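# Lift the sponge tote from floor onto desk

## Task

Pick up the tote holding two yellow sponges from the floor and place it upright on the desk, with both sponges lying fully inside it (none draped over the rim). The robot must not tip over or finish leaning, and the result must stay in place without the robot supporting it.

## Robot and tools

ROBOT. A Hello Robot Stretch 3 with one arm. It has a two-wheel base (0.33 m long, 0.34 m wide), a lift riding up a mast, and a telescoping arm that reaches out to the robot's RIGHT side. The arm cannot move forward or back, so you reach further forward by driving the base. Spinning in place pivots about the point between the wheels, 0.05 m behind the front edge. With the arm retracted and the wrist folded, the turning sweep has radius 0.28 m; an unfolded, level gripper reaches past it. A loose object may occasionally get nudged by something else.

FRAMES. Base frame: origin on the floor between the drive wheels, x forward, y left, z up. hand_pose is reported in it, at the point where closed fingertips meet; with all wrist joints at zero that frame's x points up, y back along the arm toward the mast, z toward the rear. Odometry frame = the base frame at the start. Heading is positive to the left, range -3.142 to 3.142; base_odometry counts wheel rotation, so slip looks like travel.

execute_actions. Argument "actions": a list holding exactly one action, or empty (then it only reports state and pictures). An action may contain "base", "joints", both, and optionally "contact_limits"; its motions start together. "base" holds one command, an offset from where the base was last measured: {"translate_m": d}, metres, -1 to 1, forward positive; or {"rotate_rad": d}, radians, -3.2 to 3.2, counter-clockwise (left) positive. No sideways motion. "joints" is a dictionary of absolute targets by name (not offsets): lift_m 0 to 1.1 (arm height on mast); arm_m 0 to 0.52 (extension); wrist_yaw_rad -1.345 to 4.42 (0 along the arm, positive toward the front, 3.0 folded over the base); wrist_pitch_rad -1.57 to 0.451 (0 level, negative tips fingers down); wrist_roll_rad -2.911 to 2.911 (0 fingers side by side); gripper_m -0.089 to 0.179 (bigger is wider; actual fingertip gap is 0.007 less when nearly shut, 0.025 less when fully open, 0 below 0.007); head_pan_rad -3.953 to 1.73 (0 ahead, positive left, -1.57 along the arm); head_tilt_rad -1.53 to 0.419 (negative down). Done tolerances: lift_m and arm_m and gripper_m ±0.004, yaw and roll ±0.02, pitch ±0.05, head ±0.02. "contact_limits": {"arm_m": effort percent 1 to 100}, stopping the arm when its effort reaches that level (negative side when retracting) and capping its holding force until the next action. "cameras": list from head_camera, nav_camera, wrist_camera, all; omitted/null/["all"] gives all, [] none. Each action is capped at 15 s. Bad keys or out-of-range numbers cause refusal with no motion. Joints or base left out may keep driving to an earlier target. If a result reports a stop, later motion calls in the same reply are skipped.

wait: {"seconds": 0 to 10}; commands nothing, returns state and pictures. zoom_image: {"camera", "region": [x0, y0, x1, y1]} in pixels of that camera's latest full image, origin top-left, at most 504 by 504. finished_scene: {"scene": n}; ends the scene irreversibly once the last command has been held, and reports success.

RESULTS. base_status and joint_status: "done" (for the base, wheels turned the commanded amount even if slipping), "off_target" (stopped short and may still push), "contact_stop", "time_out", "torque_fault" (after these the target is dropped). After contact_stop the arm or lift goes slack until commanded again; a slack lift may sag under load or be pushed up when closing fingers on a surface. on_its_own covers uncommanded joints; "held at" is the held target. motor_effort: percent of max, positive toward higher values, bracket = peak in last action; readings are biased and noisy. Positive wheel effort pushes forward. base_tilt in degrees (forward/right positive), bias up to about 4. turned_by_wheels and turned_by_imu give turning since the last result. lidar_m: 12 distances in 30-degree sectors starting straight ahead and going counter-clockwise (4th left, 7th behind, 10th right), plane 0.17 m high, range 0.15 to 12, "-" for nothing; misses clear objects, low items, thin legs, and parts hidden by the robot. wrist_depth_mm (45 to 1000) and head_depth_mm (280 to 4000, image sideways): 7x7 median depths from top-left. Camera calibration (pinhole/fisheye, K, D, T_world_to_cam mapping base frame to camera) is approximate, and the wrist camera's pose error grows with arm extension.

SPEED. Fast base (0.30 m/s, 1.9 rad/s) only when stowed: lift_m under 0.30, arm_m under 0.03, wrist_yaw_rad over 2.54; otherwise 0.10 m/s and 0.63 rad/s.

GRIPPING. Command gripper_m smaller than the object to grip (smaller squeezes harder, but a stall guard may ease off and let heavy items slip; resend a new value to re-squeeze). To let go, open at least 0.02 beyond where contact began. Readings don't confirm a grasp; check images.

AVOID. Fold or unfold the wrist only with lift_m 0.32 to 0.95, wrist_pitch_rad -0.4 and roll near 0; once folded, lift may go down to 0.25. With yaw below -0.4 keep pitch at -0.5 or lower. The base, wrist and head don't stop on contact; wrist servos can torque-fault after sustained strain (limp for 10 s). Pushing with the arm on something rigid while the gripper is above about 0.45 m, pushing again after a contact stop, or driving while holding/hooking something fixed can tip the robot; snagging furniture, especially reversing, too. If tilted, reverse in small steps, free the gripper, and lower lift_m to about 0.2. Avoid drops, slams and hard pushes.

Each tool is called after "Emit:" as name(argument=value, ...), one argument or row to a line, values as JSON.

## Session

I'll start by looking at the current state of the scene.

Emit:
execute_actions(
  actions=[],
)

Scene clock: 0.00 s.
base_odometry: x=+0.000 y=+0.000 heading=+0.000 (m, m, rad; odometry frame)
turned_by_wheels: +0.000 (rad since the last result)
turned_by_imu: +0.000 (rad since the last result)
base_tilt: forward=+3.0 right=+0.4 (deg)
lidar_m: 2.06 1.57 1.84 2.02 1.99 1.61 2.19 2.13 2.44 1.66 1.74 1.90
head_depth_mm: 1936 2422 2456 2456 2445 2443 2359 / 1911 2461 2424 2385 2386 2360 2294 / 1889 2314 2299 2266 2246 2231 2201 / 1884 2221 2178 2150 2136 2107 2088 / 1868 2104 2082 2056 2051 2015 1996 / 1846 2019 1979 1969 1951 1931 1349 / 1814 1923 1904 1890 1866 1831 1281
base_status: not commanded
joint_positions: lift_m=+0.520 arm_m=-0.002 wrist_yaw_rad=+3.042 wrist_pitch_rad=-0.511 wrist_roll_rad=-0.004 gripper_m=+0.037 head_pan_rad=-0.014 head_tilt_rad=-0.022
joint_status: not commanded
motor_effort: left_wheel=+0 right_wheel=+0 lift_m=+39 arm_m=+1 wrist_yaw_rad=+0 wrist_pitch_rad=+5 wrist_roll_rad=+0 gripper_m=+1 head_pan_rad=-1 head_tilt_rad=+3 (%)
hand_pose: x=-0.0001 y=+0.0674 z=+0.5120 quat_wxyz=(+0.213, +0.691, +0.145, +0.676) (m; base frame)
wrist_depth_mm: - - - - - - - / - - - - - - - / - - - - - - - / - - 974 951 963 924 933 / 880 841 839 817 813 787 774 / 744 728 724 696 661 689 665 / 644 633 - 638 615 607 599
pictures: head_camera (sideways: a quarter turn clockwise sets it upright), nav_camera (sideways: a quarter turn counterclockwise sets it upright), wrist_camera
Images, in order (width x height): head_camera 896x504, nav_camera 672x504, wrist_camera 644x364.

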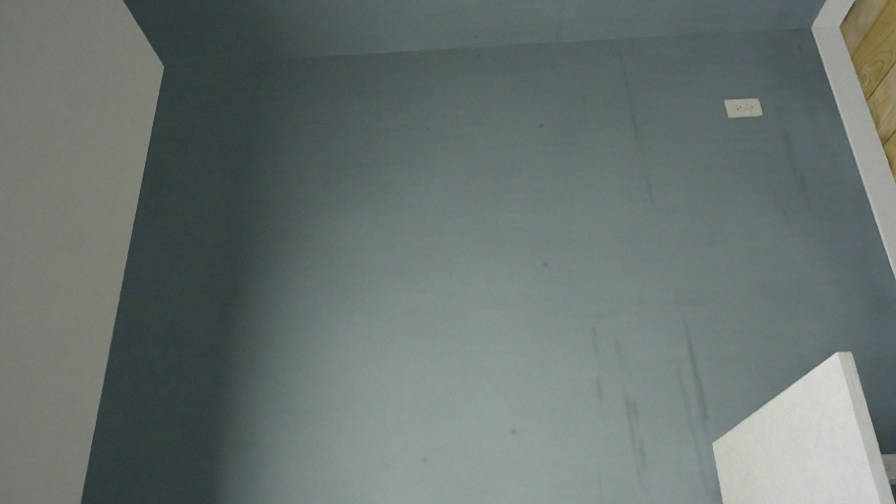

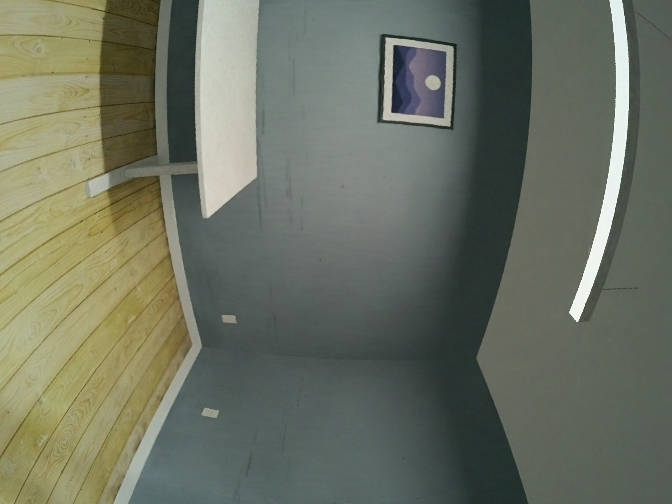

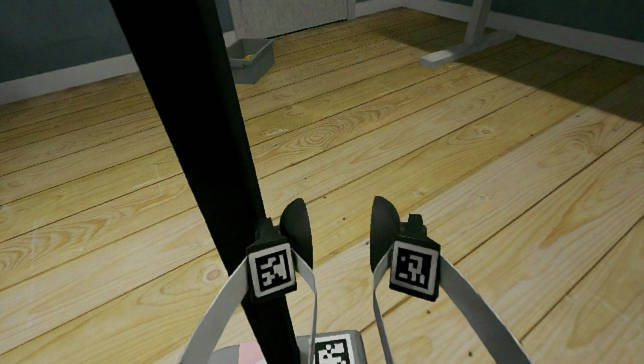

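Emit:
execute_actions(
  actions=[
    {"joints": {"head_pan_rad": 1.6, "head_tilt_rad": -0.6}},
  ],
  cameras=["head_camera", "nav_camera"],
)

Scene clock: 6.10 s.
base_odometry: x=+0.000 y=+0.000 heading=+0.000 (m, m, rad; odometry frame)
turned_by_wheels: +0.000 (rad since the last result)
turned_by_imu: +0.001 (rad since the last result)
base_tilt: forward=+3.0 right=+0.3 (deg)
lidar_m: 2.06 1.57 1.83 2.02 1.99 1.61 2.18 2.13 2.43 1.65 1.74 1.90
head_depth_mm: 2120 2333 2580 2451 1880 1535 1293 / 2006 2180 2432 2448 1921 1547 1299 / 1917 2087 2267 2415 1920 1560 1306 / 1832 1996 2179 2337 1915 1569 1316 / 1758 1903 2080 2264 1874 1565 1318 / 1715 1834 1993 2188 1979 1597 1358 / 1647 1755 1904 2082 2000 1639 -
base_status: not commanded
joint_positions: lift_m=+0.520 arm_m=-0.002 wrist_yaw_rad=+3.042 wrist_pitch_rad=-0.511 wrist_roll_rad=-0.004 gripper_m=+0.037 head_pan_rad=+1.593 head_tilt_rad=-0.592
joint_status: all done
motor_effort: left_wheel=+0(1) right_wheel=+0(0) lift_m=+39(39) arm_m=+0(0) wrist_yaw_rad=+0(0) wrist_pitch_rad=+5(5) wrist_roll_rad=+0(0) gripper_m=+1(0) head_pan_rad=+2(32) head_tilt_rad=-4(40) (%)
hand_pose: x=-0.0001 y=+0.0674 z=+0.5120 quat_wxyz=(+0.213, +0.691, +0.145, +0.676) (m; base frame)
wrist_depth_mm: - - - - - - - / - - - - - - - / - - - - - - - / - - 986 981 928 909 916 / 854 839 832 837 825 773 770 / 741 740 711 700 673 684 666 / 645 640 - 644 610 600 599
pictures: head_camera (sideways: a quarter turn clockwise sets it upright), nav_camera (sideways: a quarter turn counterclockwise sets it upright)
camera_calibration (this result's frames):
head_camera: T_world_to_cam=[[-0.0341354, -0.527579, -0.84882, 1.12163], [-0.998523, -0.0179177, 0.0512924, -0.0576663], [-0.0422697, 0.849317, -0.526188, 0.644339], [0, 0, 0, 1]] pos_world=[0.00794222, 0.0434696, 1.29407]
nav_camera: T_world_to_cam=[[-0.0484314, 0.56421, 0.82421, -1.03605], [0.995582, 0.0937268, -0.00565892, 0.0539593], [-0.0804434, 0.820294, -0.566256, 0.689635], [0, 0, 0, 1]] pos_world=[-0.0484215, 0.013786, 1.24474]
Images, in order (width x height): head_camera 896x504, nav_camera 672x504.

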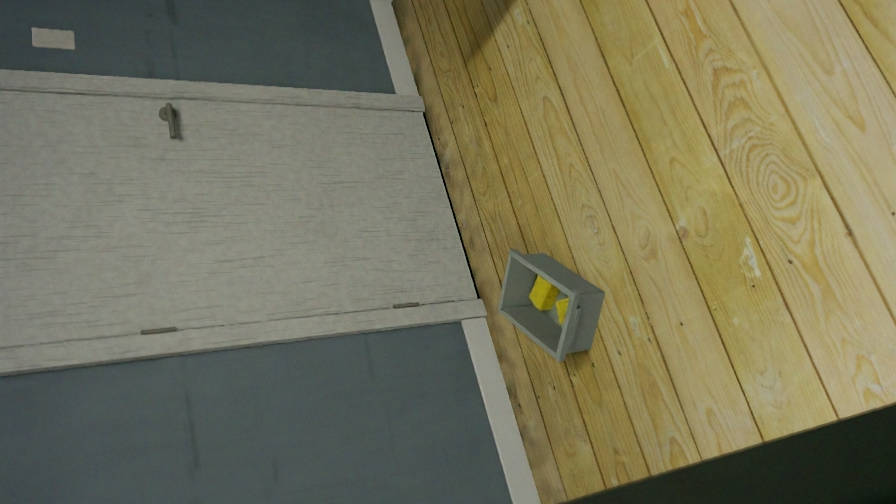

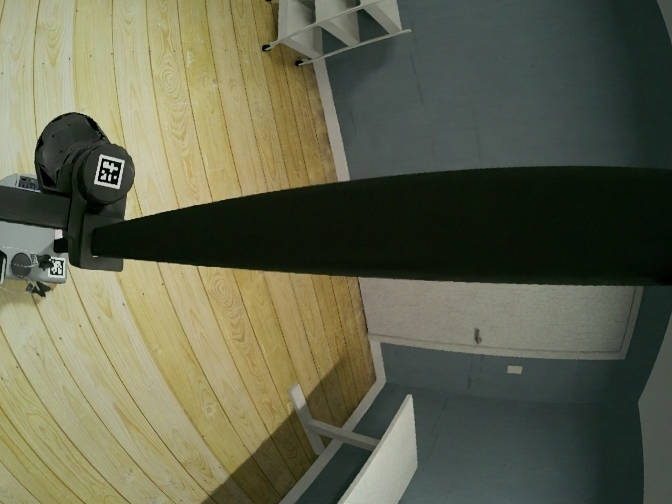

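Emit:
zoom_image(
  camera="head_camera",
  region=[460, 220, 660, 390],
)

Region (460, 220, 660, 390) of head_camera's 896x504 image, scaled by 2.520, with more detail than that image has; it fills the top 428 rows of this view, and the rest is white.

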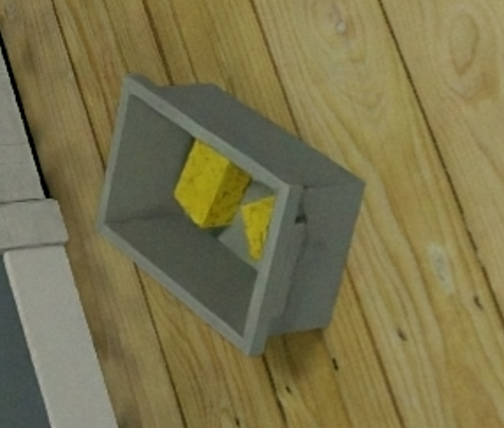

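Emit:
execute_actions(
  actions=[
    {"base": {"rotate_rad": -1.815}, "joints": {"lift_m": 0.28, "wrist_pitch_rad": -0.4, "head_pan_rad": -2.8, "head_tilt_rad": -0.7}},
  ],
  cameras=["head_camera", "nav_camera"],
)

Scene clock: 128.70 s.
base_odometry: x=+0.000 y=+0.000 heading=-1.815 (m, m, rad; odometry frame)
turned_by_wheels: -1.815 (rad since the last result)
turned_by_imu: -1.822 (rad since the last result)
base_tilt: forward=+3.0 right=+0.4 (deg)
lidar_m: 1.65 1.73 1.81 2.19 2.00 1.84 2.16 1.96 1.61 1.90 2.13 2.14
head_depth_mm: 1976 2212 2474 2127 1705 1432 1226 / 1906 2112 2372 2150 1716 1438 1232 / 1847 2024 2271 2147 1730 1437 1240 / 1787 1979 2183 2048 1736 1459 1239 / 1730 1912 2120 2185 1761 1458 1251 / 1695 1843 2040 2160 1764 1475 1260 / 1646 1774 1978 2106 1793 1475 1267
base_status: done
joint_positions: lift_m=+0.280 arm_m=-0.002 wrist_yaw_rad=+3.042 wrist_pitch_rad=-0.420 wrist_roll_rad=-0.004 gripper_m=+0.037 head_pan_rad=-2.793 head_tilt_rad=-0.692
joint_status: all done
motor_effort: left_wheel=+2(8) right_wheel=-1(5) lift_m=+30(36) arm_m=-1(1) wrist_yaw_rad=+0(0) wrist_pitch_rad=+8(9) wrist_roll_rad=+0(0) gripper_m=+0(1) head_pan_rad=-3(35) head_tilt_rad=-4(17) (%)
hand_pose: x=+0.0011 y=+0.0798 z=+0.2925 quat_wxyz=(+0.182, +0.696, +0.113, +0.685) (m; base frame)
wrist_depth_mm: - - - - - - - / - - - - - - - / 980 953 928 890 899 855 817 / 738 715 708 698 692 651 651 / 593 580 - 564 571 548 530 / 503 506 - - 446 461 459 / 442 - - - 412 401 394
pictures: head_camera (sideways: a quarter turn clockwise sets it upright), nav_camera (sideways: a quarter turn counterclockwise sets it upright)
camera_calibration (this result's frames):
head_camera: T_world_to_cam=[[0.587504, 0.164688, -0.792286, 1.04413], [0.332298, -0.941814, 0.050639, -0.0649272], [-0.737846, -0.293025, -0.608045, 0.755076], [0, 0, 0, 1]] pos_world=[-0.0347274, -0.0118493, 1.28966]
nav_camera: T_world_to_cam=[[-0.593255, -0.253741, 0.763979, -0.954206], [-0.407072, 0.913307, -0.0127684, 0.0717701], [-0.694507, -0.31857, -0.645115, 0.795968], [0, 0, 0, 1]] pos_world=[0.0159331, -0.0540978, 1.2434]
Images, in order (width x height): head_camera 896x504, nav_camera 672x504.

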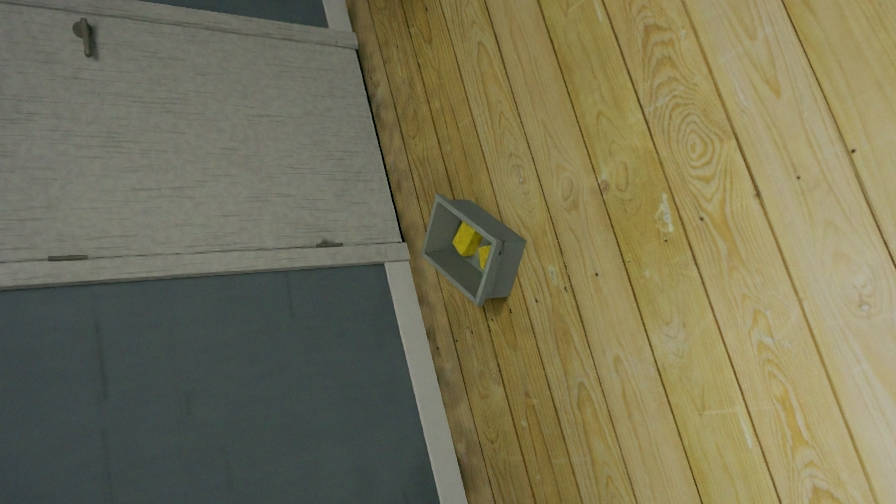

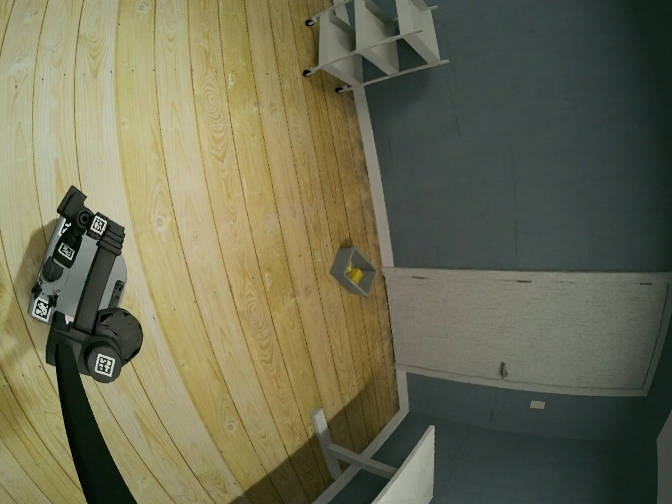

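Emit:
execute_actions(
  actions=[
    {"base": {"translate_m": -1.0}, "joints": {"head_pan_rad": -2.2, "head_tilt_rad": -1.0}},
  ],
  cameras=["head_camera", "nav_camera"],
)

Scene clock: 137.53 s.
base_odometry: x=+0.242 y=+0.970 heading=-1.815 (m, m, rad; odometry frame)
turned_by_wheels: +0.000 (rad since the last result)
turned_by_imu: -0.001 (rad since the last result)
base_tilt: forward=+3.1 right=+0.4 (deg)
lidar_m: 2.64 2.32 2.42 1.33 1.37 0.94 1.32 1.18 1.21 1.47 1.81 2.79
head_depth_mm: 1066 1235 1458 1568 1383 1225 1128 / 1103 1268 1498 1569 1377 1242 1147 / 1135 1314 1561 1518 1367 1245 - / 1158 1344 1609 1582 1377 1246 - / 1181 1386 1666 1605 1400 1252 1161 / 1201 1415 1719 1614 1423 1260 1137 / 1237 1451 1761 1616 1419 1262 1136
base_status: done
joint_positions: lift_m=+0.280 arm_m=-0.002 wrist_yaw_rad=+3.042 wrist_pitch_rad=-0.420 wrist_roll_rad=-0.004 gripper_m=+0.037 head_pan_rad=-2.207 head_tilt_rad=-0.988
joint_status: all done
motor_effort: left_wheel=+2(6) right_wheel=-1(7) lift_m=+30(30) arm_m=+0(0) wrist_yaw_rad=+0(0) wrist_pitch_rad=+8(9) wrist_roll_rad=+0(0) gripper_m=+2(0) head_pan_rad=+2(28) head_tilt_rad=-7(31) (%)
hand_pose: x=+0.0011 y=+0.0799 z=+0.2926 quat_wxyz=(+0.182, +0.696, +0.113, +0.685) (m; base frame)
wrist_depth_mm: - - - - - - - / - - - - - - - / 985 942 914 875 861 824 818 / 747 729 711 692 687 678 657 / 594 595 - 567 573 538 537 / 499 505 - - 453 466 459 / 444 - - - 408 402 392
pictures: head_camera (sideways: a quarter turn clockwise sets it upright), nav_camera (sideways: a quarter turn counterclockwise sets it upright)
camera_calibration (this result's frames):
head_camera: T_world_to_cam=[[0.519798, 0.626957, -0.580289, 0.768284], [0.789432, -0.612129, 0.0457812, -0.0613727], [-0.326508, -0.481895, -0.813123, 1.01928], [0, 0, 0, 1]] pos_world=[-0.0180991, -0.0280628, 1.27744]
nav_camera: T_world_to_cam=[[-0.469475, -0.696416, 0.542768, -0.666716], [-0.840433, 0.540916, -0.0329043, 0.100619], [-0.270677, -0.471608, -0.839238, 1.04582], [0, 0, 0, 1]] pos_world=[0.0546369, -0.0255212, 1.24288]
Images, in order (width x height): head_camera 896x504, nav_camera 672x504.

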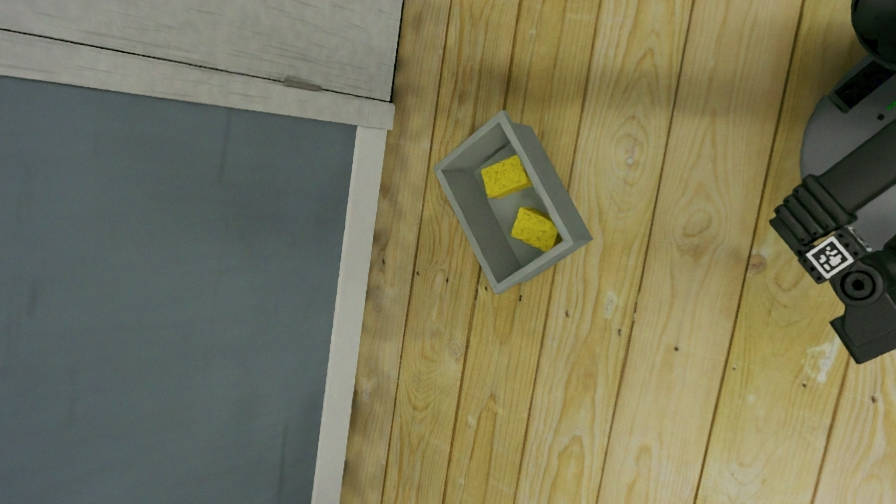

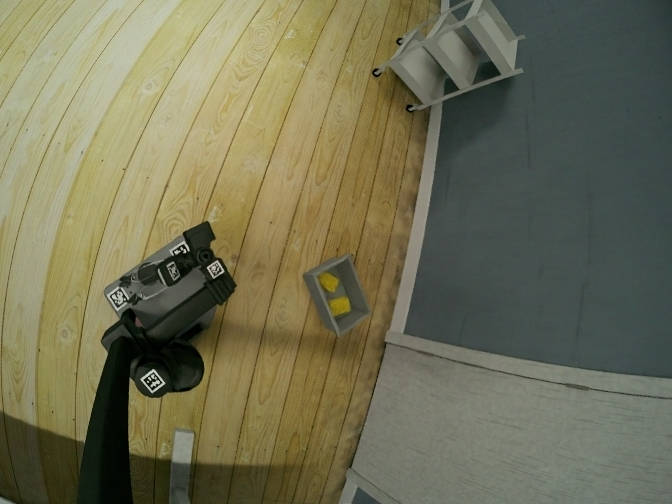

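Emit:
zoom_image(
  camera="head_camera",
  region=[410, 90, 630, 310],
)

Region (410, 90, 630, 310) of head_camera's 896x504 image, scaled by 2.291, with more detail than that image has.

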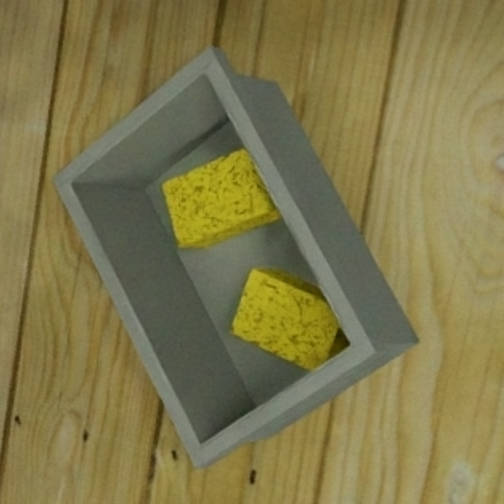

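Emit:
execute_actions(
  actions=[
    {"base": {"translate_m": -0.15}, "joints": {"lift_m": 0.34}},
  ],
  cameras=[],
)

Emit:
execute_actions(
  actions=[
    {"base": {"rotate_rad": -0.55}, "joints": {"wrist_yaw_rad": 1.96, "arm_m": 0.25, "gripper_m": 0.11, "head_pan_rad": -1.6, "head_tilt_rad": -1.1}},
  ],
  cameras=["head_camera"],
)

Scene clock: 234.70 s.
base_odometry: x=+0.278 y=+1.116 heading=-1.815 (m, m, rad; odometry frame)
turned_by_wheels: +0.000 (rad since the last result)
turned_by_imu: +0.001 (rad since the last result)
base_tilt: forward=+3.0 right=+0.4 (deg)
lidar_m: 2.78 2.46 2.25 1.36 1.27 0.82 1.20 1.07 1.07 1.33 1.56 2.89
head_depth_mm: 967 1112 1319 1519 1376 1234 1127 / 980 1133 1349 1539 1388 1237 1147 / 1019 1185 1402 1562 1366 1245 - / 1046 1221 1463 1588 1361 1250 - / 1066 1245 1502 1603 1361 1254 1160 / 1090 1277 1549 1604 1409 1261 1135 / 1113 1320 1597 1616 1420 1266 1139
base_status: done
joint_positions: lift_m=+0.340 arm_m=-0.002 wrist_yaw_rad=+3.042 wrist_pitch_rad=-0.419 wrist_roll_rad=-0.004 gripper_m=+0.037 head_pan_rad=-2.207 head_tilt_rad=-0.988
joint_status: all done
motor_effort: left_wheel=+2(9) right_wheel=-1(7) lift_m=+47(50) arm_m=+0(0) wrist_yaw_rad=+0(0) wrist_pitch_rad=+8(8) wrist_roll_rad=+0(0) gripper_m=+1(1) head_pan_rad=+2(2) head_tilt_rad=-7(6) (%)
hand_pose: x=+0.0011 y=+0.0799 z=+0.3520 quat_wxyz=(+0.182, +0.696, +0.113, +0.685) (m; base frame)
wrist_depth_mm: 928 - - - - - - / 983 - - - - - - / - - - - 995 959 944 / 836 834 803 818 792 774 744 / 657 686 - 648 655 623 613 / 545 568 549 549 516 534 525 / 483 504 - - 472 458 453
pictures: none
No camera images: the call's "cameras" was empty. Leave "cameras" out to get every camera's image.

Scene clock: 237.77 s.
base_odometry: x=+0.278 y=+1.116 heading=-2.365 (m, m, rad; odometry frame)
turned_by_wheels: -0.550 (rad since the last result)
turned_by_imu: -0.552 (rad since the last result)
base_tilt: forward=+3.0 right=+0.3 (deg)
lidar_m: 2.88 2.78 2.44 2.32 1.42 1.27 0.82 1.21 1.07 1.07 1.31 1.56
head_depth_mm: 1010 1182 1431 1463 1320 1194 1115 / 1040 1211 1486 1468 1323 1217 - / 1083 1286 1564 1477 1306 1204 - / 1115 1323 1585 1452 1298 1212 1116 / 1148 1373 1613 1485 1321 1214 1116 / 1178 1414 1637 1496 1345 1230 1119 / 1213 1473 1660 1499 1346 1226 1123
base_status: done
joint_positions: lift_m=+0.340 arm_m=+0.250 wrist_yaw_rad=+1.962 wrist_pitch_rad=-0.419 wrist_roll_rad=-0.004 gripper_m=+0.110 head_pan_rad=-1.607 head_tilt_rad=-1.087
joint_status: all done
motor_effort: left_wheel=+2(6) right_wheel=-1(3) lift_m=+47(47) arm_m=+4(5) wrist_yaw_rad=-2(4) wrist_pitch_rad=+8(8) wrist_roll_rad=+0(0) gripper_m=+1(82) head_pan_rad=+2(28) head_tilt_rad=-8(19) (%)
hand_pose: x=+0.1860 y=-0.3093 z=+0.3520 quat_wxyz=(+0.508, +0.656, -0.261, +0.494) (m; base frame)
wrist_depth_mm: - - - - - - - / - - - - - - - / - - - - 967 992 967 / 849 814 821 782 790 754 733 / 693 675 686 642 653 636 610 / 576 568 551 547 541 509 521 / 499 484 474 476 471 461 452
pictures: head_camera (sideways: a quarter turn clockwise sets it upright)
camera_calibration (this result's frames):
head_camera: T_world_to_cam=[[0.0771222, 0.864089, -0.497395, 0.662997], [0.997007, -0.0640913, 0.0432468, -0.0593337], [0.00549048, -0.499241, -0.866446, 1.08657], [0, 0, 0, 1]] pos_world=[0.00205855, -0.034232, 1.27379]
Images, in order (width x height): head_camera 896x504.

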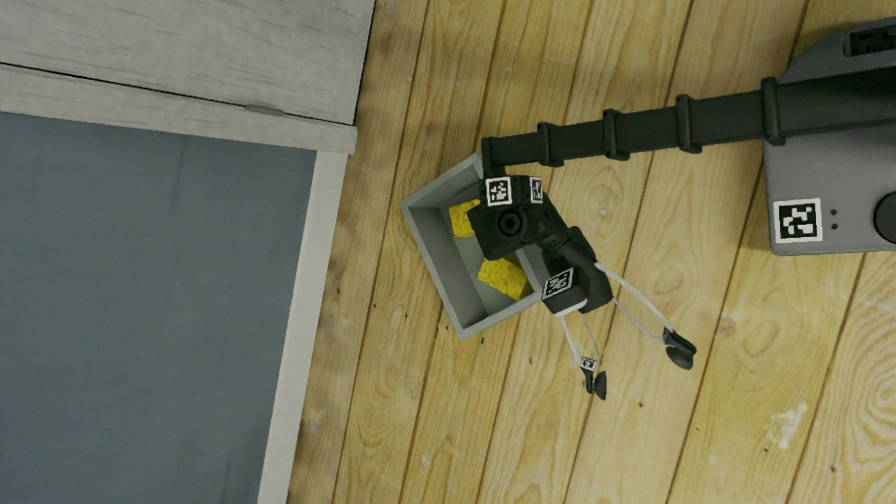

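Emit:
execute_actions(
  actions=[
    {"joints": {"wrist_pitch_rad": -1.57, "arm_m": 0.42, "lift_m": 0.31}},
  ],
  cameras=["head_camera", "wrist_camera"],
)

Scene clock: 257.07 s.
base_odometry: x=+0.278 y=+1.116 heading=-2.365 (m, m, rad; odometry frame)
turned_by_wheels: +0.000 (rad since the last result)
turned_by_imu: +0.001 (rad since the last result)
base_tilt: forward=+3.0 right=+0.3 (deg)
lidar_m: 2.88 2.78 2.46 2.32 1.43 1.27 0.82 1.21 1.07 1.07 1.32 1.56
head_depth_mm: 1009 1182 1432 1464 1310 1198 1109 / 1041 1212 1481 1476 1329 1200 - / 1084 1280 1551 1441 1312 1212 - / 1112 1329 1579 1404 1316 1213 1114 / 1148 1368 1608 1484 1338 1217 1112 / 1180 1420 1628 1493 1344 1220 1121 / 1213 1471 1660 1501 1342 1224 1122
base_status: not commanded
joint_positions: lift_m=+0.310 arm_m=+0.420 wrist_yaw_rad=+1.962 wrist_pitch_rad=-1.559 wrist_roll_rad=-0.004 gripper_m=+0.110 head_pan_rad=-1.607 head_tilt_rad=-1.087
joint_status: all done
joint sent to its limit — the command would take wrist_pitch_rad past its lower limit, so that joint was sent only as far as its limit.
motor_effort: left_wheel=+2(1) right_wheel=-2(2) lift_m=+29(42) arm_m=+4(3) wrist_yaw_rad=-2(2) wrist_pitch_rad=-3(6) wrist_roll_rad=+0(0) gripper_m=+1(1) head_pan_rad=+3(3) head_tilt_rad=-7(7) (%)
hand_pose: x=-0.0408 y=-0.5729 z=+0.1925 quat_wxyz=(+0.693, +0.694, +0.135, +0.143) (m; base frame)
wrist_depth_mm: 327 323 324 322 229 277 237 / 337 334 333 331 283 319 252 / 350 345 342 340 295 293 257 / 359 357 356 349 346 344 260 / 374 368 367 363 313 329 264 / 387 385 385 380 348 325 265 / 401 399 395 392 274 282 252
pictures: head_camera (sideways: a quarter turn clockwise sets it upright), wrist_camera
camera_calibration (this result's frames):
head_camera: T_world_to_cam=[[0.0771196, 0.86409, -0.497395, 0.662997], [0.997007, -0.0640883, 0.0432468, -0.0593337], [0.00549197, -0.499241, -0.866446, 1.08657], [0, 0, 0, 1]] pos_world=[0.00205865, -0.034232, 1.27379]
wrist_camera: T_world_to_cam=[[0.355723, -0.934478, -0.0145413, -0.515125], [-0.914477, -0.351235, 0.20091, -0.25056], [-0.192854, -0.0581706, -0.979502, 0.314177], [0, 0, 0, 1]] pos_world=[0.0147002, -0.551103, 0.350586]
Images, in order (width x height): head_camera 896x504, wrist_camera 644x364.

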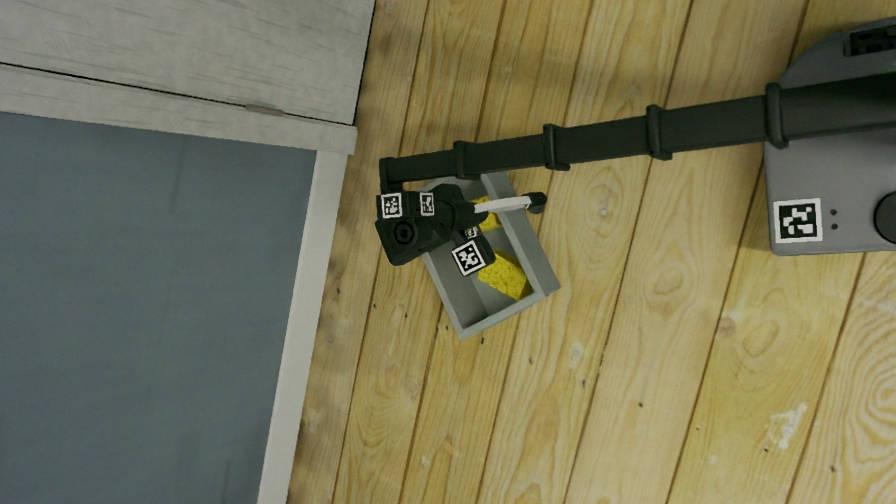

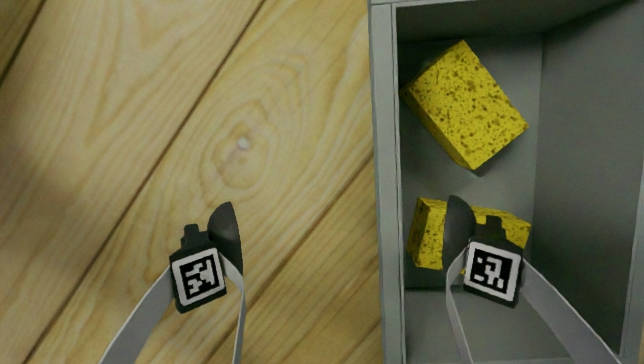

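Emit:
execute_actions(
  actions=[
    {"base": {"translate_m": 0.02}, "joints": {"arm_m": 0.458, "wrist_yaw_rad": 2.0, "lift_m": 0.27, "gripper_m": 0.09}},
  ],
  cameras=["head_camera", "wrist_camera"],
)

Scene clock: 315.90 s.
base_odometry: x=+0.264 y=+1.102 heading=-2.364 (m, m, rad; odometry frame)
turned_by_wheels: +0.000 (rad since the last result)
turned_by_imu: +0.001 (rad since the last result)
base_tilt: forward=+3.0 right=+0.4 (deg)
lidar_m: 2.87 2.76 2.45 2.35 1.44 1.29 0.84 1.21 1.07 1.08 1.32 1.54
head_depth_mm: 1015 1192 1440 1467 1321 1201 1114 / 1043 1224 1491 1468 1320 1208 - / 1089 1292 1553 1416 1308 1202 - / 1122 1331 1586 1408 1314 1219 1112 / 1154 1380 1616 1477 1342 1214 1119 / 1181 1428 1646 1488 1347 1225 1122 / 1223 1478 1669 1503 1348 1233 1125
base_status: done
joint_positions: lift_m=+0.270 arm_m=+0.458 wrist_yaw_rad=+1.997 wrist_pitch_rad=-1.559 wrist_roll_rad=-0.004 gripper_m=+0.090 head_pan_rad=-1.607 head_tilt_rad=-1.087
joint_status: all done
motor_effort: left_wheel=+2(6) right_wheel=-2(3) lift_m=+29(31) arm_m=+4(3) wrist_yaw_rad=+3(4) wrist_pitch_rad=-3(3) wrist_roll_rad=+0(0) gripper_m=+0(72) head_pan_rad=+2(2) head_tilt_rad=-8(7) (%)
hand_pose: x=-0.0406 y=-0.6116 z=+0.1525 quat_wxyz=(+0.690, +0.691, +0.147, +0.155) (m; base frame)
wrist_depth_mm: 290 288 286 206 235 246 203 / 299 296 293 289 246 282 205 / 307 307 305 299 253 260 206 / 319 319 312 307 304 300 208 / 331 329 322 317 291 298 209 / 339 339 341 329 279 282 211 / 355 353 347 340 298 289 212
pictures: head_camera (sideways: a quarter turn clockwise sets it upright), wrist_camera
camera_calibration (this result's frames):
head_camera: T_world_to_cam=[[0.0768883, 0.86411, -0.497395, 0.662998], [0.997024, -0.0638213, 0.0432468, -0.0593338], [0.00562564, -0.49924, -0.866446, 1.08657], [0, 0, 0, 1]] pos_world=[0.00206782, -0.0342331, 1.27379]
wrist_camera: T_world_to_cam=[[0.388201, -0.92146, -0.0145353, -0.542678], [-0.901587, -0.383002, 0.201125, -0.274825], [-0.190896, -0.0649722, -0.979458, 0.268705], [0, 0, 0, 1]] pos_world=[0.0141845, -0.587857, 0.310571]
Images, in order (width x height): head_camera 896x504, wrist_camera 644x364.

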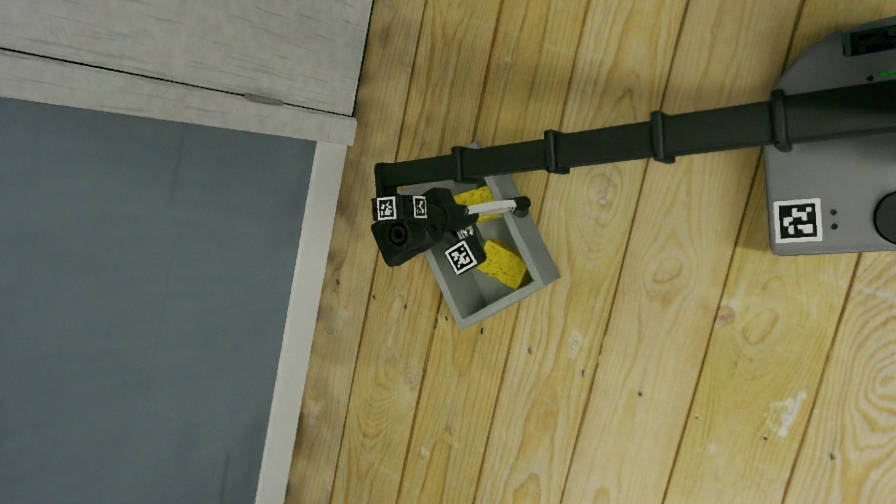

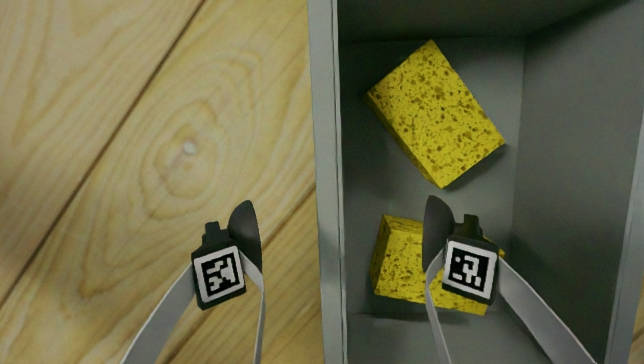

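Emit:
execute_actions(
  actions=[
    {"joints": {"lift_m": 0.18, "gripper_m": 0.08}},
  ],
  cameras=["head_camera", "wrist_camera"],
)

Scene clock: 335.07 s.
base_odometry: x=+0.264 y=+1.102 heading=-2.364 (m, m, rad; odometry frame)
turned_by_wheels: +0.000 (rad since the last result)
turned_by_imu: +0.001 (rad since the last result)
base_tilt: forward=+3.0 right=+0.4 (deg)
lidar_m: 2.87 2.77 2.44 2.36 1.45 1.29 0.84 1.21 1.07 1.08 1.32 1.55
head_depth_mm: 1016 1186 1444 1453 1323 1197 1115 / 1049 1228 1485 1461 1327 1197 - / 1088 1290 1564 1492 1324 1205 - / 1119 1331 1578 1502 1312 1214 1117 / 1149 1380 1613 1488 1332 1222 1117 / 1189 1431 1651 1495 1346 1222 1125 / 1219 1482 1665 1513 1350 1229 1125
base_status: not commanded
joint_positions: lift_m=+0.180 arm_m=+0.458 wrist_yaw_rad=+1.997 wrist_pitch_rad=-1.559 wrist_roll_rad=-0.004 gripper_m=+0.080 head_pan_rad=-1.607 head_tilt_rad=-1.087
joint_status: all done
motor_effort: left_wheel=+2(1) right_wheel=-2(2) lift_m=+29(29) arm_m=+3(4) wrist_yaw_rad=+3(3) wrist_pitch_rad=-3(3) wrist_roll_rad=+0(0) gripper_m=+1(45) head_pan_rad=+2(2) head_tilt_rad=-9(7) (%)
hand_pose: x=-0.0406 y=-0.6116 z=+0.0625 quat_wxyz=(+0.690, +0.691, +0.147, +0.155) (m; base frame)
wrist_depth_mm: 203 202 201 89 194 155 191 / 211 210 207 91 159 158 195 / 217 216 215 94 188 161 188 / 225 223 223 98 214 167 197 / 233 229 228 101 223 220 210 / 242 239 240 105 209 214 202 / 249 250 245 109 190 187 194
pictures: head_camera (sideways: a quarter turn clockwise sets it upright), wrist_camera
camera_calibration (this result's frames):
head_camera: T_world_to_cam=[[0.0768883, 0.86411, -0.497395, 0.662998], [0.997024, -0.0638213, 0.0432468, -0.0593338], [0.00562564, -0.49924, -0.866446, 1.08657], [0, 0, 0, 1]] pos_world=[0.00206782, -0.0342331, 1.27379]
wrist_camera: T_world_to_cam=[[0.388201, -0.92146, -0.0145353, -0.543992], [-0.901587, -0.383001, 0.201125, -0.256727], [-0.190896, -0.0649721, -0.979458, 0.180558], [0, 0, 0, 1]] pos_world=[0.0141845, -0.587862, 0.220576]
Images, in order (width x height): head_camera 896x504, wrist_camera 644x364.

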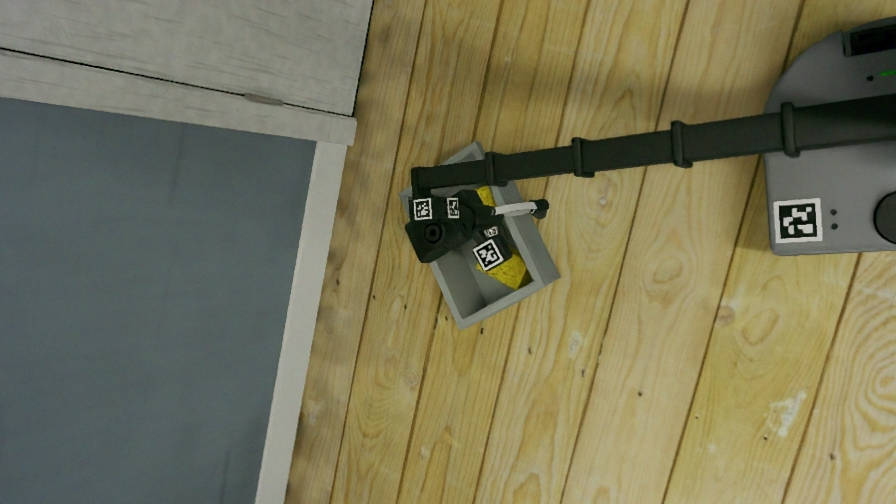

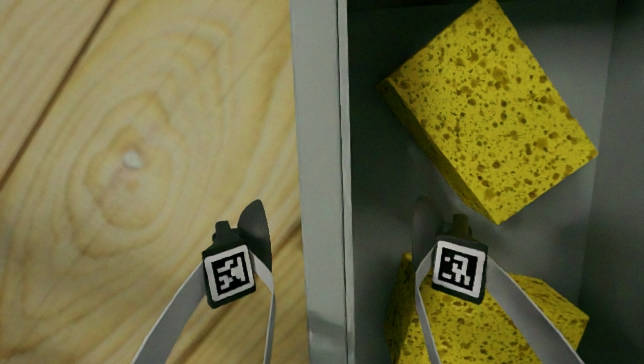

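Emit:
execute_actions(
  actions=[
    {"joints": {"gripper_m": -0.03}},
  ],
  cameras=["head_camera", "wrist_camera"],
)

Scene clock: 351.27 s.
base_odometry: x=+0.264 y=+1.102 heading=-2.365 (m, m, rad; odometry frame)
turned_by_wheels: +0.000 (rad since the last result)
turned_by_imu: +0.001 (rad since the last result)
base_tilt: forward=+3.0 right=+0.4 (deg)
lidar_m: 2.86 2.77 2.44 2.36 1.44 1.29 0.84 1.22 1.08 1.07 1.32 1.55
head_depth_mm: 1015 1191 1437 1450 1313 1195 1112 / 1044 1229 1503 1466 1326 1206 - / 1084 1293 1557 1487 1321 1209 - / 1118 1330 1578 1480 1317 1213 1109 / 1152 1379 1629 1484 1338 1217 1116 / 1188 1428 1654 1487 1344 1221 1116 / 1224 1482 1667 1502 1354 1220 1125
base_status: not commanded
joint_positions: lift_m=+0.180 arm_m=+0.458 wrist_yaw_rad=+1.997 wrist_pitch_rad=-1.559 wrist_roll_rad=-0.004 gripper_m=-0.029 head_pan_rad=-1.607 head_tilt_rad=-1.087
joint_status: all done
motor_effort: left_wheel=+1(2) right_wheel=-1(2) lift_m=+29(29) arm_m=+4(4) wrist_yaw_rad=+3(3) wrist_pitch_rad=-3(3) wrist_roll_rad=+0(0) gripper_m=-22(96) head_pan_rad=+2(2) head_tilt_rad=-7(9) (%)
hand_pose: x=-0.0406 y=-0.6116 z=+0.0625 quat_wxyz=(+0.690, +0.691, +0.147, +0.155) (m; base frame)
wrist_depth_mm: 203 202 202 89 195 154 192 / 210 208 207 92 160 157 196 / 217 216 214 95 205 162 185 / 224 221 222 98 214 167 202 / 233 230 228 100 219 220 215 / 241 238 237 104 222 202 206 / 250 249 246 110 189 186 189
pictures: head_camera (sideways: a quarter turn clockwise sets it upright), wrist_camera
camera_calibration (this result's frames):
head_camera: T_world_to_cam=[[0.0768883, 0.86411, -0.497395, 0.662998], [0.997024, -0.0638213, 0.0432468, -0.0593338], [0.00562565, -0.499239, -0.866446, 1.08657], [0, 0, 0, 1]] pos_world=[0.00206782, -0.0342331, 1.27379]
wrist_camera: T_world_to_cam=[[0.388202, -0.92146, -0.0145353, -0.543991], [-0.901586, -0.383003, 0.201125, -0.256727], [-0.190896, -0.0649724, -0.979458, 0.180556], [0, 0, 0, 1]] pos_world=[0.0141844, -0.587862, 0.220574]
Images, in order (width x height): head_camera 896x504, wrist_camera 644x364.

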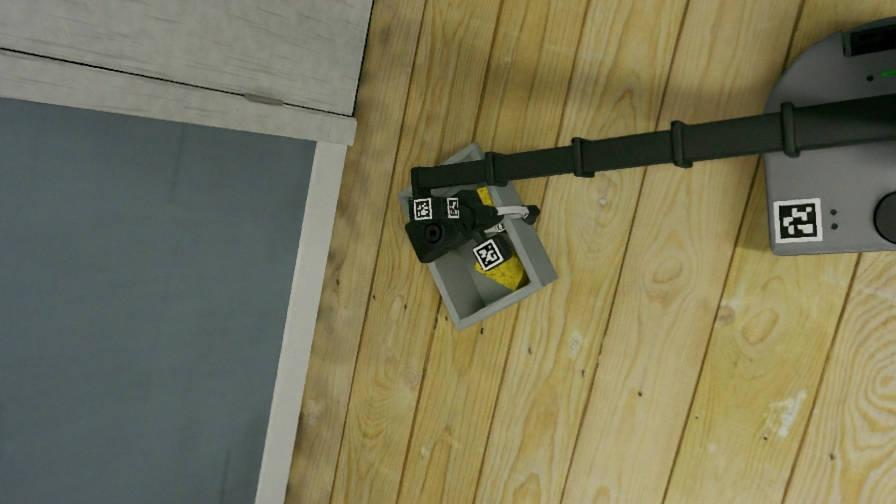

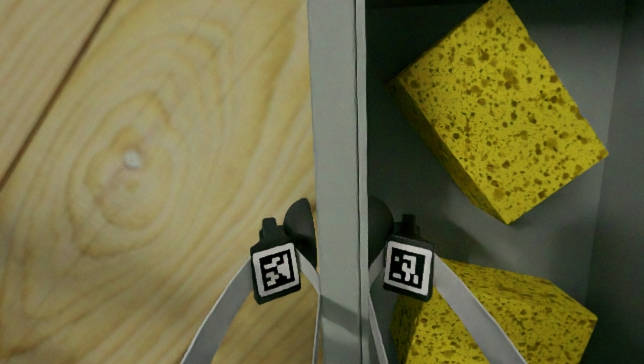

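Emit:
zoom_image(
  camera="wrist_camera",
  region=[220, 164, 470, 364],
)

Emit:
zoom_image(
  camera="head_camera",
  region=[440, 150, 580, 290],
)

Region (220, 164, 470, 364) of wrist_camera's 644x364 image, scaled by 2.016; it fills the top 403 rows of this view, and the rest is white.

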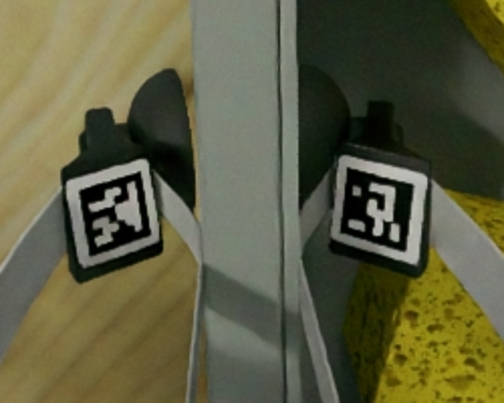

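Region (440, 150, 580, 290) of head_camera's 896x504 image, scaled by 3.600, with more detail than that image has.

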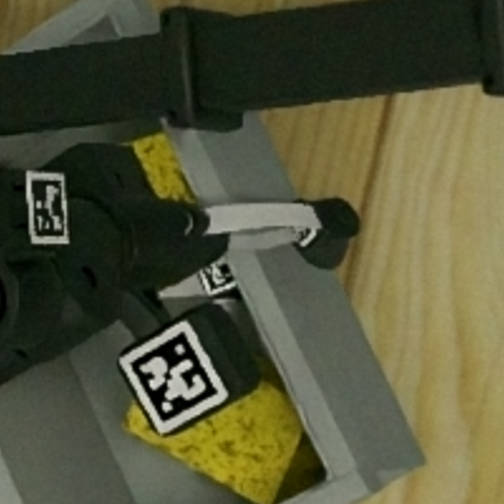

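Emit:
zoom_image(
  camera="head_camera",
  region=[450, 240, 570, 340],
)

Region (450, 240, 570, 340) of head_camera's 896x504 image, scaled by 4.200, with more detail than that image has.

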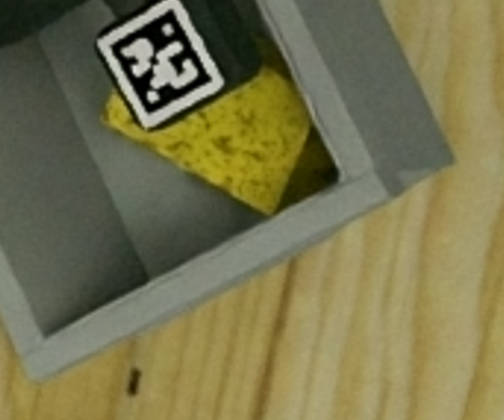

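Emit:
execute_actions(
  actions=[
    {"joints": {"gripper_m": 0.055}},
  ],
  cameras=[],
)

Emit:
execute_actions(
  actions=[
    {"joints": {"lift_m": 0.204, "arm_m": 0.462}},
  ],
  cameras=["wrist_camera"],
)

Emit:
execute_actions(
  actions=[
    {"joints": {"gripper_m": -0.04}},
  ],
  cameras=["head_camera", "wrist_camera"],
)

Scene clock: 425.87 s.
base_odometry: x=+0.264 y=+1.102 heading=-2.365 (m, m, rad; odometry frame)
turned_by_wheels: +0.000 (rad since the last result)
turned_by_imu: +0.001 (rad since the last result)
base_tilt: forward=+3.0 right=+0.4 (deg)
lidar_m: 2.86 2.75 2.44 2.36 1.45 1.29 0.84 1.21 1.07 1.07 1.32 1.55
head_depth_mm: 1014 1189 1435 1463 1318 1198 1106 / 1046 1231 1493 1469 1319 1199 - / 1088 1288 1554 1485 1330 1206 - / 1120 1336 1583 1473 1317 1212 1113 / 1154 1378 1609 1490 1336 1215 1116 / 1182 1429 1652 1486 1345 1219 1116 / 1224 1481 1660 1504 1352 1229 1119
base_status: not commanded
joint_positions: lift_m=+0.180 arm_m=+0.458 wrist_yaw_rad=+1.997 wrist_pitch_rad=-1.559 wrist_roll_rad=-0.004 gripper_m=+0.055 head_pan_rad=-1.607 head_tilt_rad=-1.087
joint_status: all done
motor_effort: left_wheel=+1(2) right_wheel=-1(1) lift_m=+29(29) arm_m=+4(4) wrist_yaw_rad=+3(3) wrist_pitch_rad=-3(3) wrist_roll_rad=+0(0) gripper_m=+1(83) head_pan_rad=+2(2) head_tilt_rad=-8(7) (%)
hand_pose: x=-0.0406 y=-0.6116 z=+0.0625 quat_wxyz=(+0.690, +0.691, +0.147, +0.155) (m; base frame)
wrist_depth_mm: 204 202 201 88 194 155 192 / 210 209 207 92 160 158 196 / 217 216 214 95 205 163 185 / 226 224 222 98 215 168 203 / 233 230 230 101 221 220 215 / 242 238 239 105 228 208 206 / 250 248 246 109 189 185 189
pictures: none
No camera images: the call's "cameras" was empty. Leave "cameras" out to get every camera's image.

Scene clock: 426.83 s.
base_odometry: x=+0.264 y=+1.102 heading=-2.365 (m, m, rad; odometry frame)
turned_by_wheels: +0.000 (rad since the last result)
turned_by_imu: +0.000 (rad since the last result)
base_tilt: forward=+3.0 right=+0.4 (deg)
lidar_m: 2.86 2.76 2.45 2.36 1.44 1.29 0.83 1.21 1.07 1.07 1.32 1.54
head_depth_mm: 1015 1193 1448 1467 1321 1200 1116 / 1046 1230 1490 1466 1328 1201 - / 1089 1292 1559 1503 1329 1211 - / 1119 1337 1579 1439 1320 1215 1111 / 1149 1384 1612 1487 1341 1218 1121 / 1184 1434 1647 1491 1345 1224 1123 / 1219 1479 1657 1494 1350 1225 1120
base_status: not commanded
joint_positions: lift_m=+0.204 arm_m=+0.462 wrist_yaw_rad=+1.997 wrist_pitch_rad=-1.559 wrist_roll_rad=-0.004 gripper_m=+0.055 head_pan_rad=-1.607 head_tilt_rad=-1.087
joint_status: all done
motor_effort: left_wheel=+2(2) right_wheel=-1(1) lift_m=+47(49) arm_m=+4(3) wrist_yaw_rad=+4(3) wrist_pitch_rad=-3(3) wrist_roll_rad=+0(0) gripper_m=+1(1) head_pan_rad=+2(2) head_tilt_rad=-7(7) (%)
hand_pose: x=-0.0406 y=-0.6156 z=+0.0859 quat_wxyz=(+0.690, +0.691, +0.147, +0.155) (m; base frame)
wrist_depth_mm: 227 225 223 210 215 214 205 / 234 232 230 222 182 181 206 / 242 240 237 118 198 185 207 / 250 247 245 122 238 192 209 / 259 255 253 185 245 244 210 / 268 264 264 252 236 208 210 / 276 274 273 261 218 212 213
pictures: wrist_camera
camera_calibration (this result's frames):
wrist_camera: T_world_to_cam=[[0.388201, -0.92146, -0.0145352, -0.547335], [-0.901586, -0.383001, 0.201128, -0.262958], [-0.190899, -0.0649735, -0.979457, 0.203184], [0, 0, 0, 1]] pos_world=[0.0141842, -0.591859, 0.243943]
Images, in order (width x height): wrist_camera 644x364.

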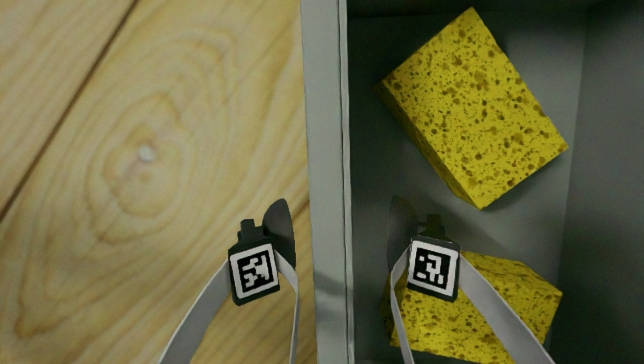

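Scene clock: 428.27 s.
base_odometry: x=+0.264 y=+1.102 heading=-2.365 (m, m, rad; odometry frame)
turned_by_wheels: +0.000 (rad since the last result)
turned_by_imu: +0.000 (rad since the last result)
base_tilt: forward=+3.0 right=+0.4 (deg)
lidar_m: 2.86 2.77 2.45 2.35 1.45 1.29 0.84 1.22 1.07 1.07 1.32 1.55
head_depth_mm: 1014 1190 1442 1466 1313 1199 1115 / 1044 1225 1490 1470 1316 1203 - / 1090 1288 1546 1515 1320 1210 - / 1121 1336 1582 1438 1314 1213 1113 / 1151 1381 1617 1494 1335 1223 1116 / 1182 1422 1651 1488 1344 1222 1126 / 1223 1479 1655 1502 1347 1225 1123
base_status: not commanded
joint_positions: lift_m=+0.204 arm_m=+0.462 wrist_yaw_rad=+1.997 wrist_pitch_rad=-1.559 wrist_roll_rad=-0.004 gripper_m=-0.039 head_pan_rad=-1.607 head_tilt_rad=-1.087
joint_status: all done
motor_effort: left_wheel=+2(1) right_wheel=-1(1) lift_m=+47(47) arm_m=+4(4) wrist_yaw_rad=+3(3) wrist_pitch_rad=-3(3) wrist_roll_rad=+0(0) gripper_m=-21(94) head_pan_rad=+2(2) head_tilt_rad=-8(7) (%)
hand_pose: x=-0.0406 y=-0.6156 z=+0.0859 quat_wxyz=(+0.690, +0.691, +0.147, +0.155) (m; base frame)
wrist_depth_mm: 226 225 222 191 213 203 207 / 234 232 230 113 181 179 211 / 240 239 237 116 215 184 202 / 249 247 246 120 237 191 213 / 260 257 253 122 244 243 215 / 267 266 263 127 210 206 213 / 279 275 272 268 213 209 217
pictures: head_camera (sideways: a quarter turn clockwise sets it upright), wrist_camera
camera_calibration (this result's frames):
head_camera: T_world_to_cam=[[0.0768886, 0.86411, -0.497394, 0.662998], [0.997024, -0.0638217, 0.0432468, -0.0593338], [0.00562547, -0.499239, -0.866446, 1.08657], [0, 0, 0, 1]] pos_world=[0.00206781, -0.0342331, 1.27379]
wrist_camera: T_world_to_cam=[[0.388358, -0.921394, -0.0145352, -0.547314], [-0.901521, -0.383155, 0.201128, -0.263059], [-0.190887, -0.0650059, -0.979457, 0.203163], [0, 0, 0, 1]] pos_world=[0.0141816, -0.591877, 0.243943]
Images, in order (width x height): head_camera 896x504, wrist_camera 644x364.

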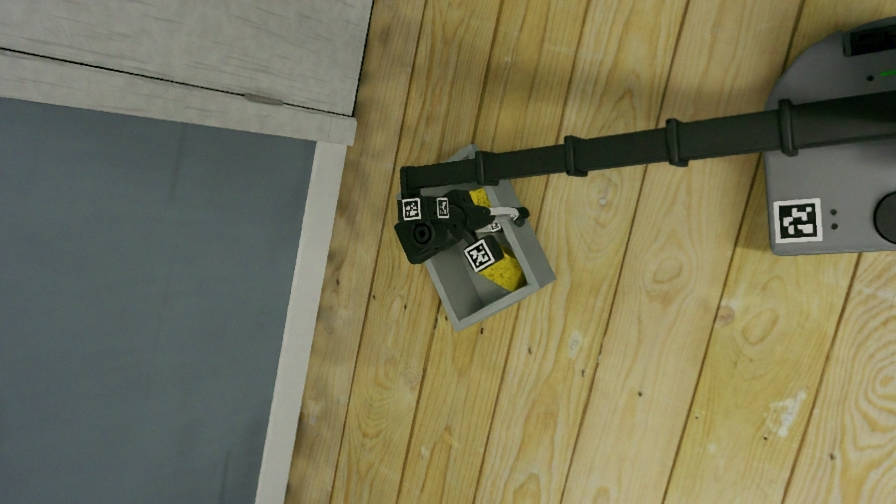

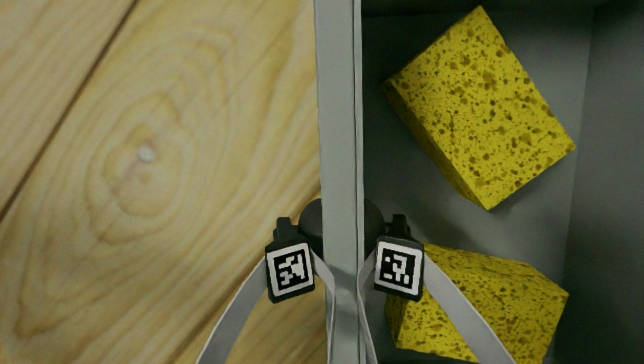

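Emit:
zoom_image(
  camera="wrist_camera",
  region=[240, 164, 450, 364],
)

Region (240, 164, 450, 364) of wrist_camera's 644x364 image, scaled by 2.400; it fills the top 480 rows of this view, and the rest is white.

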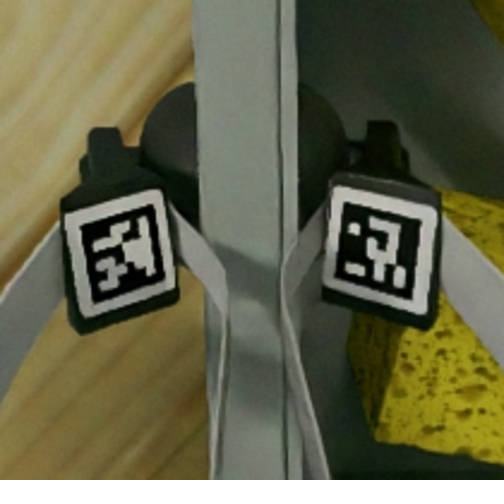

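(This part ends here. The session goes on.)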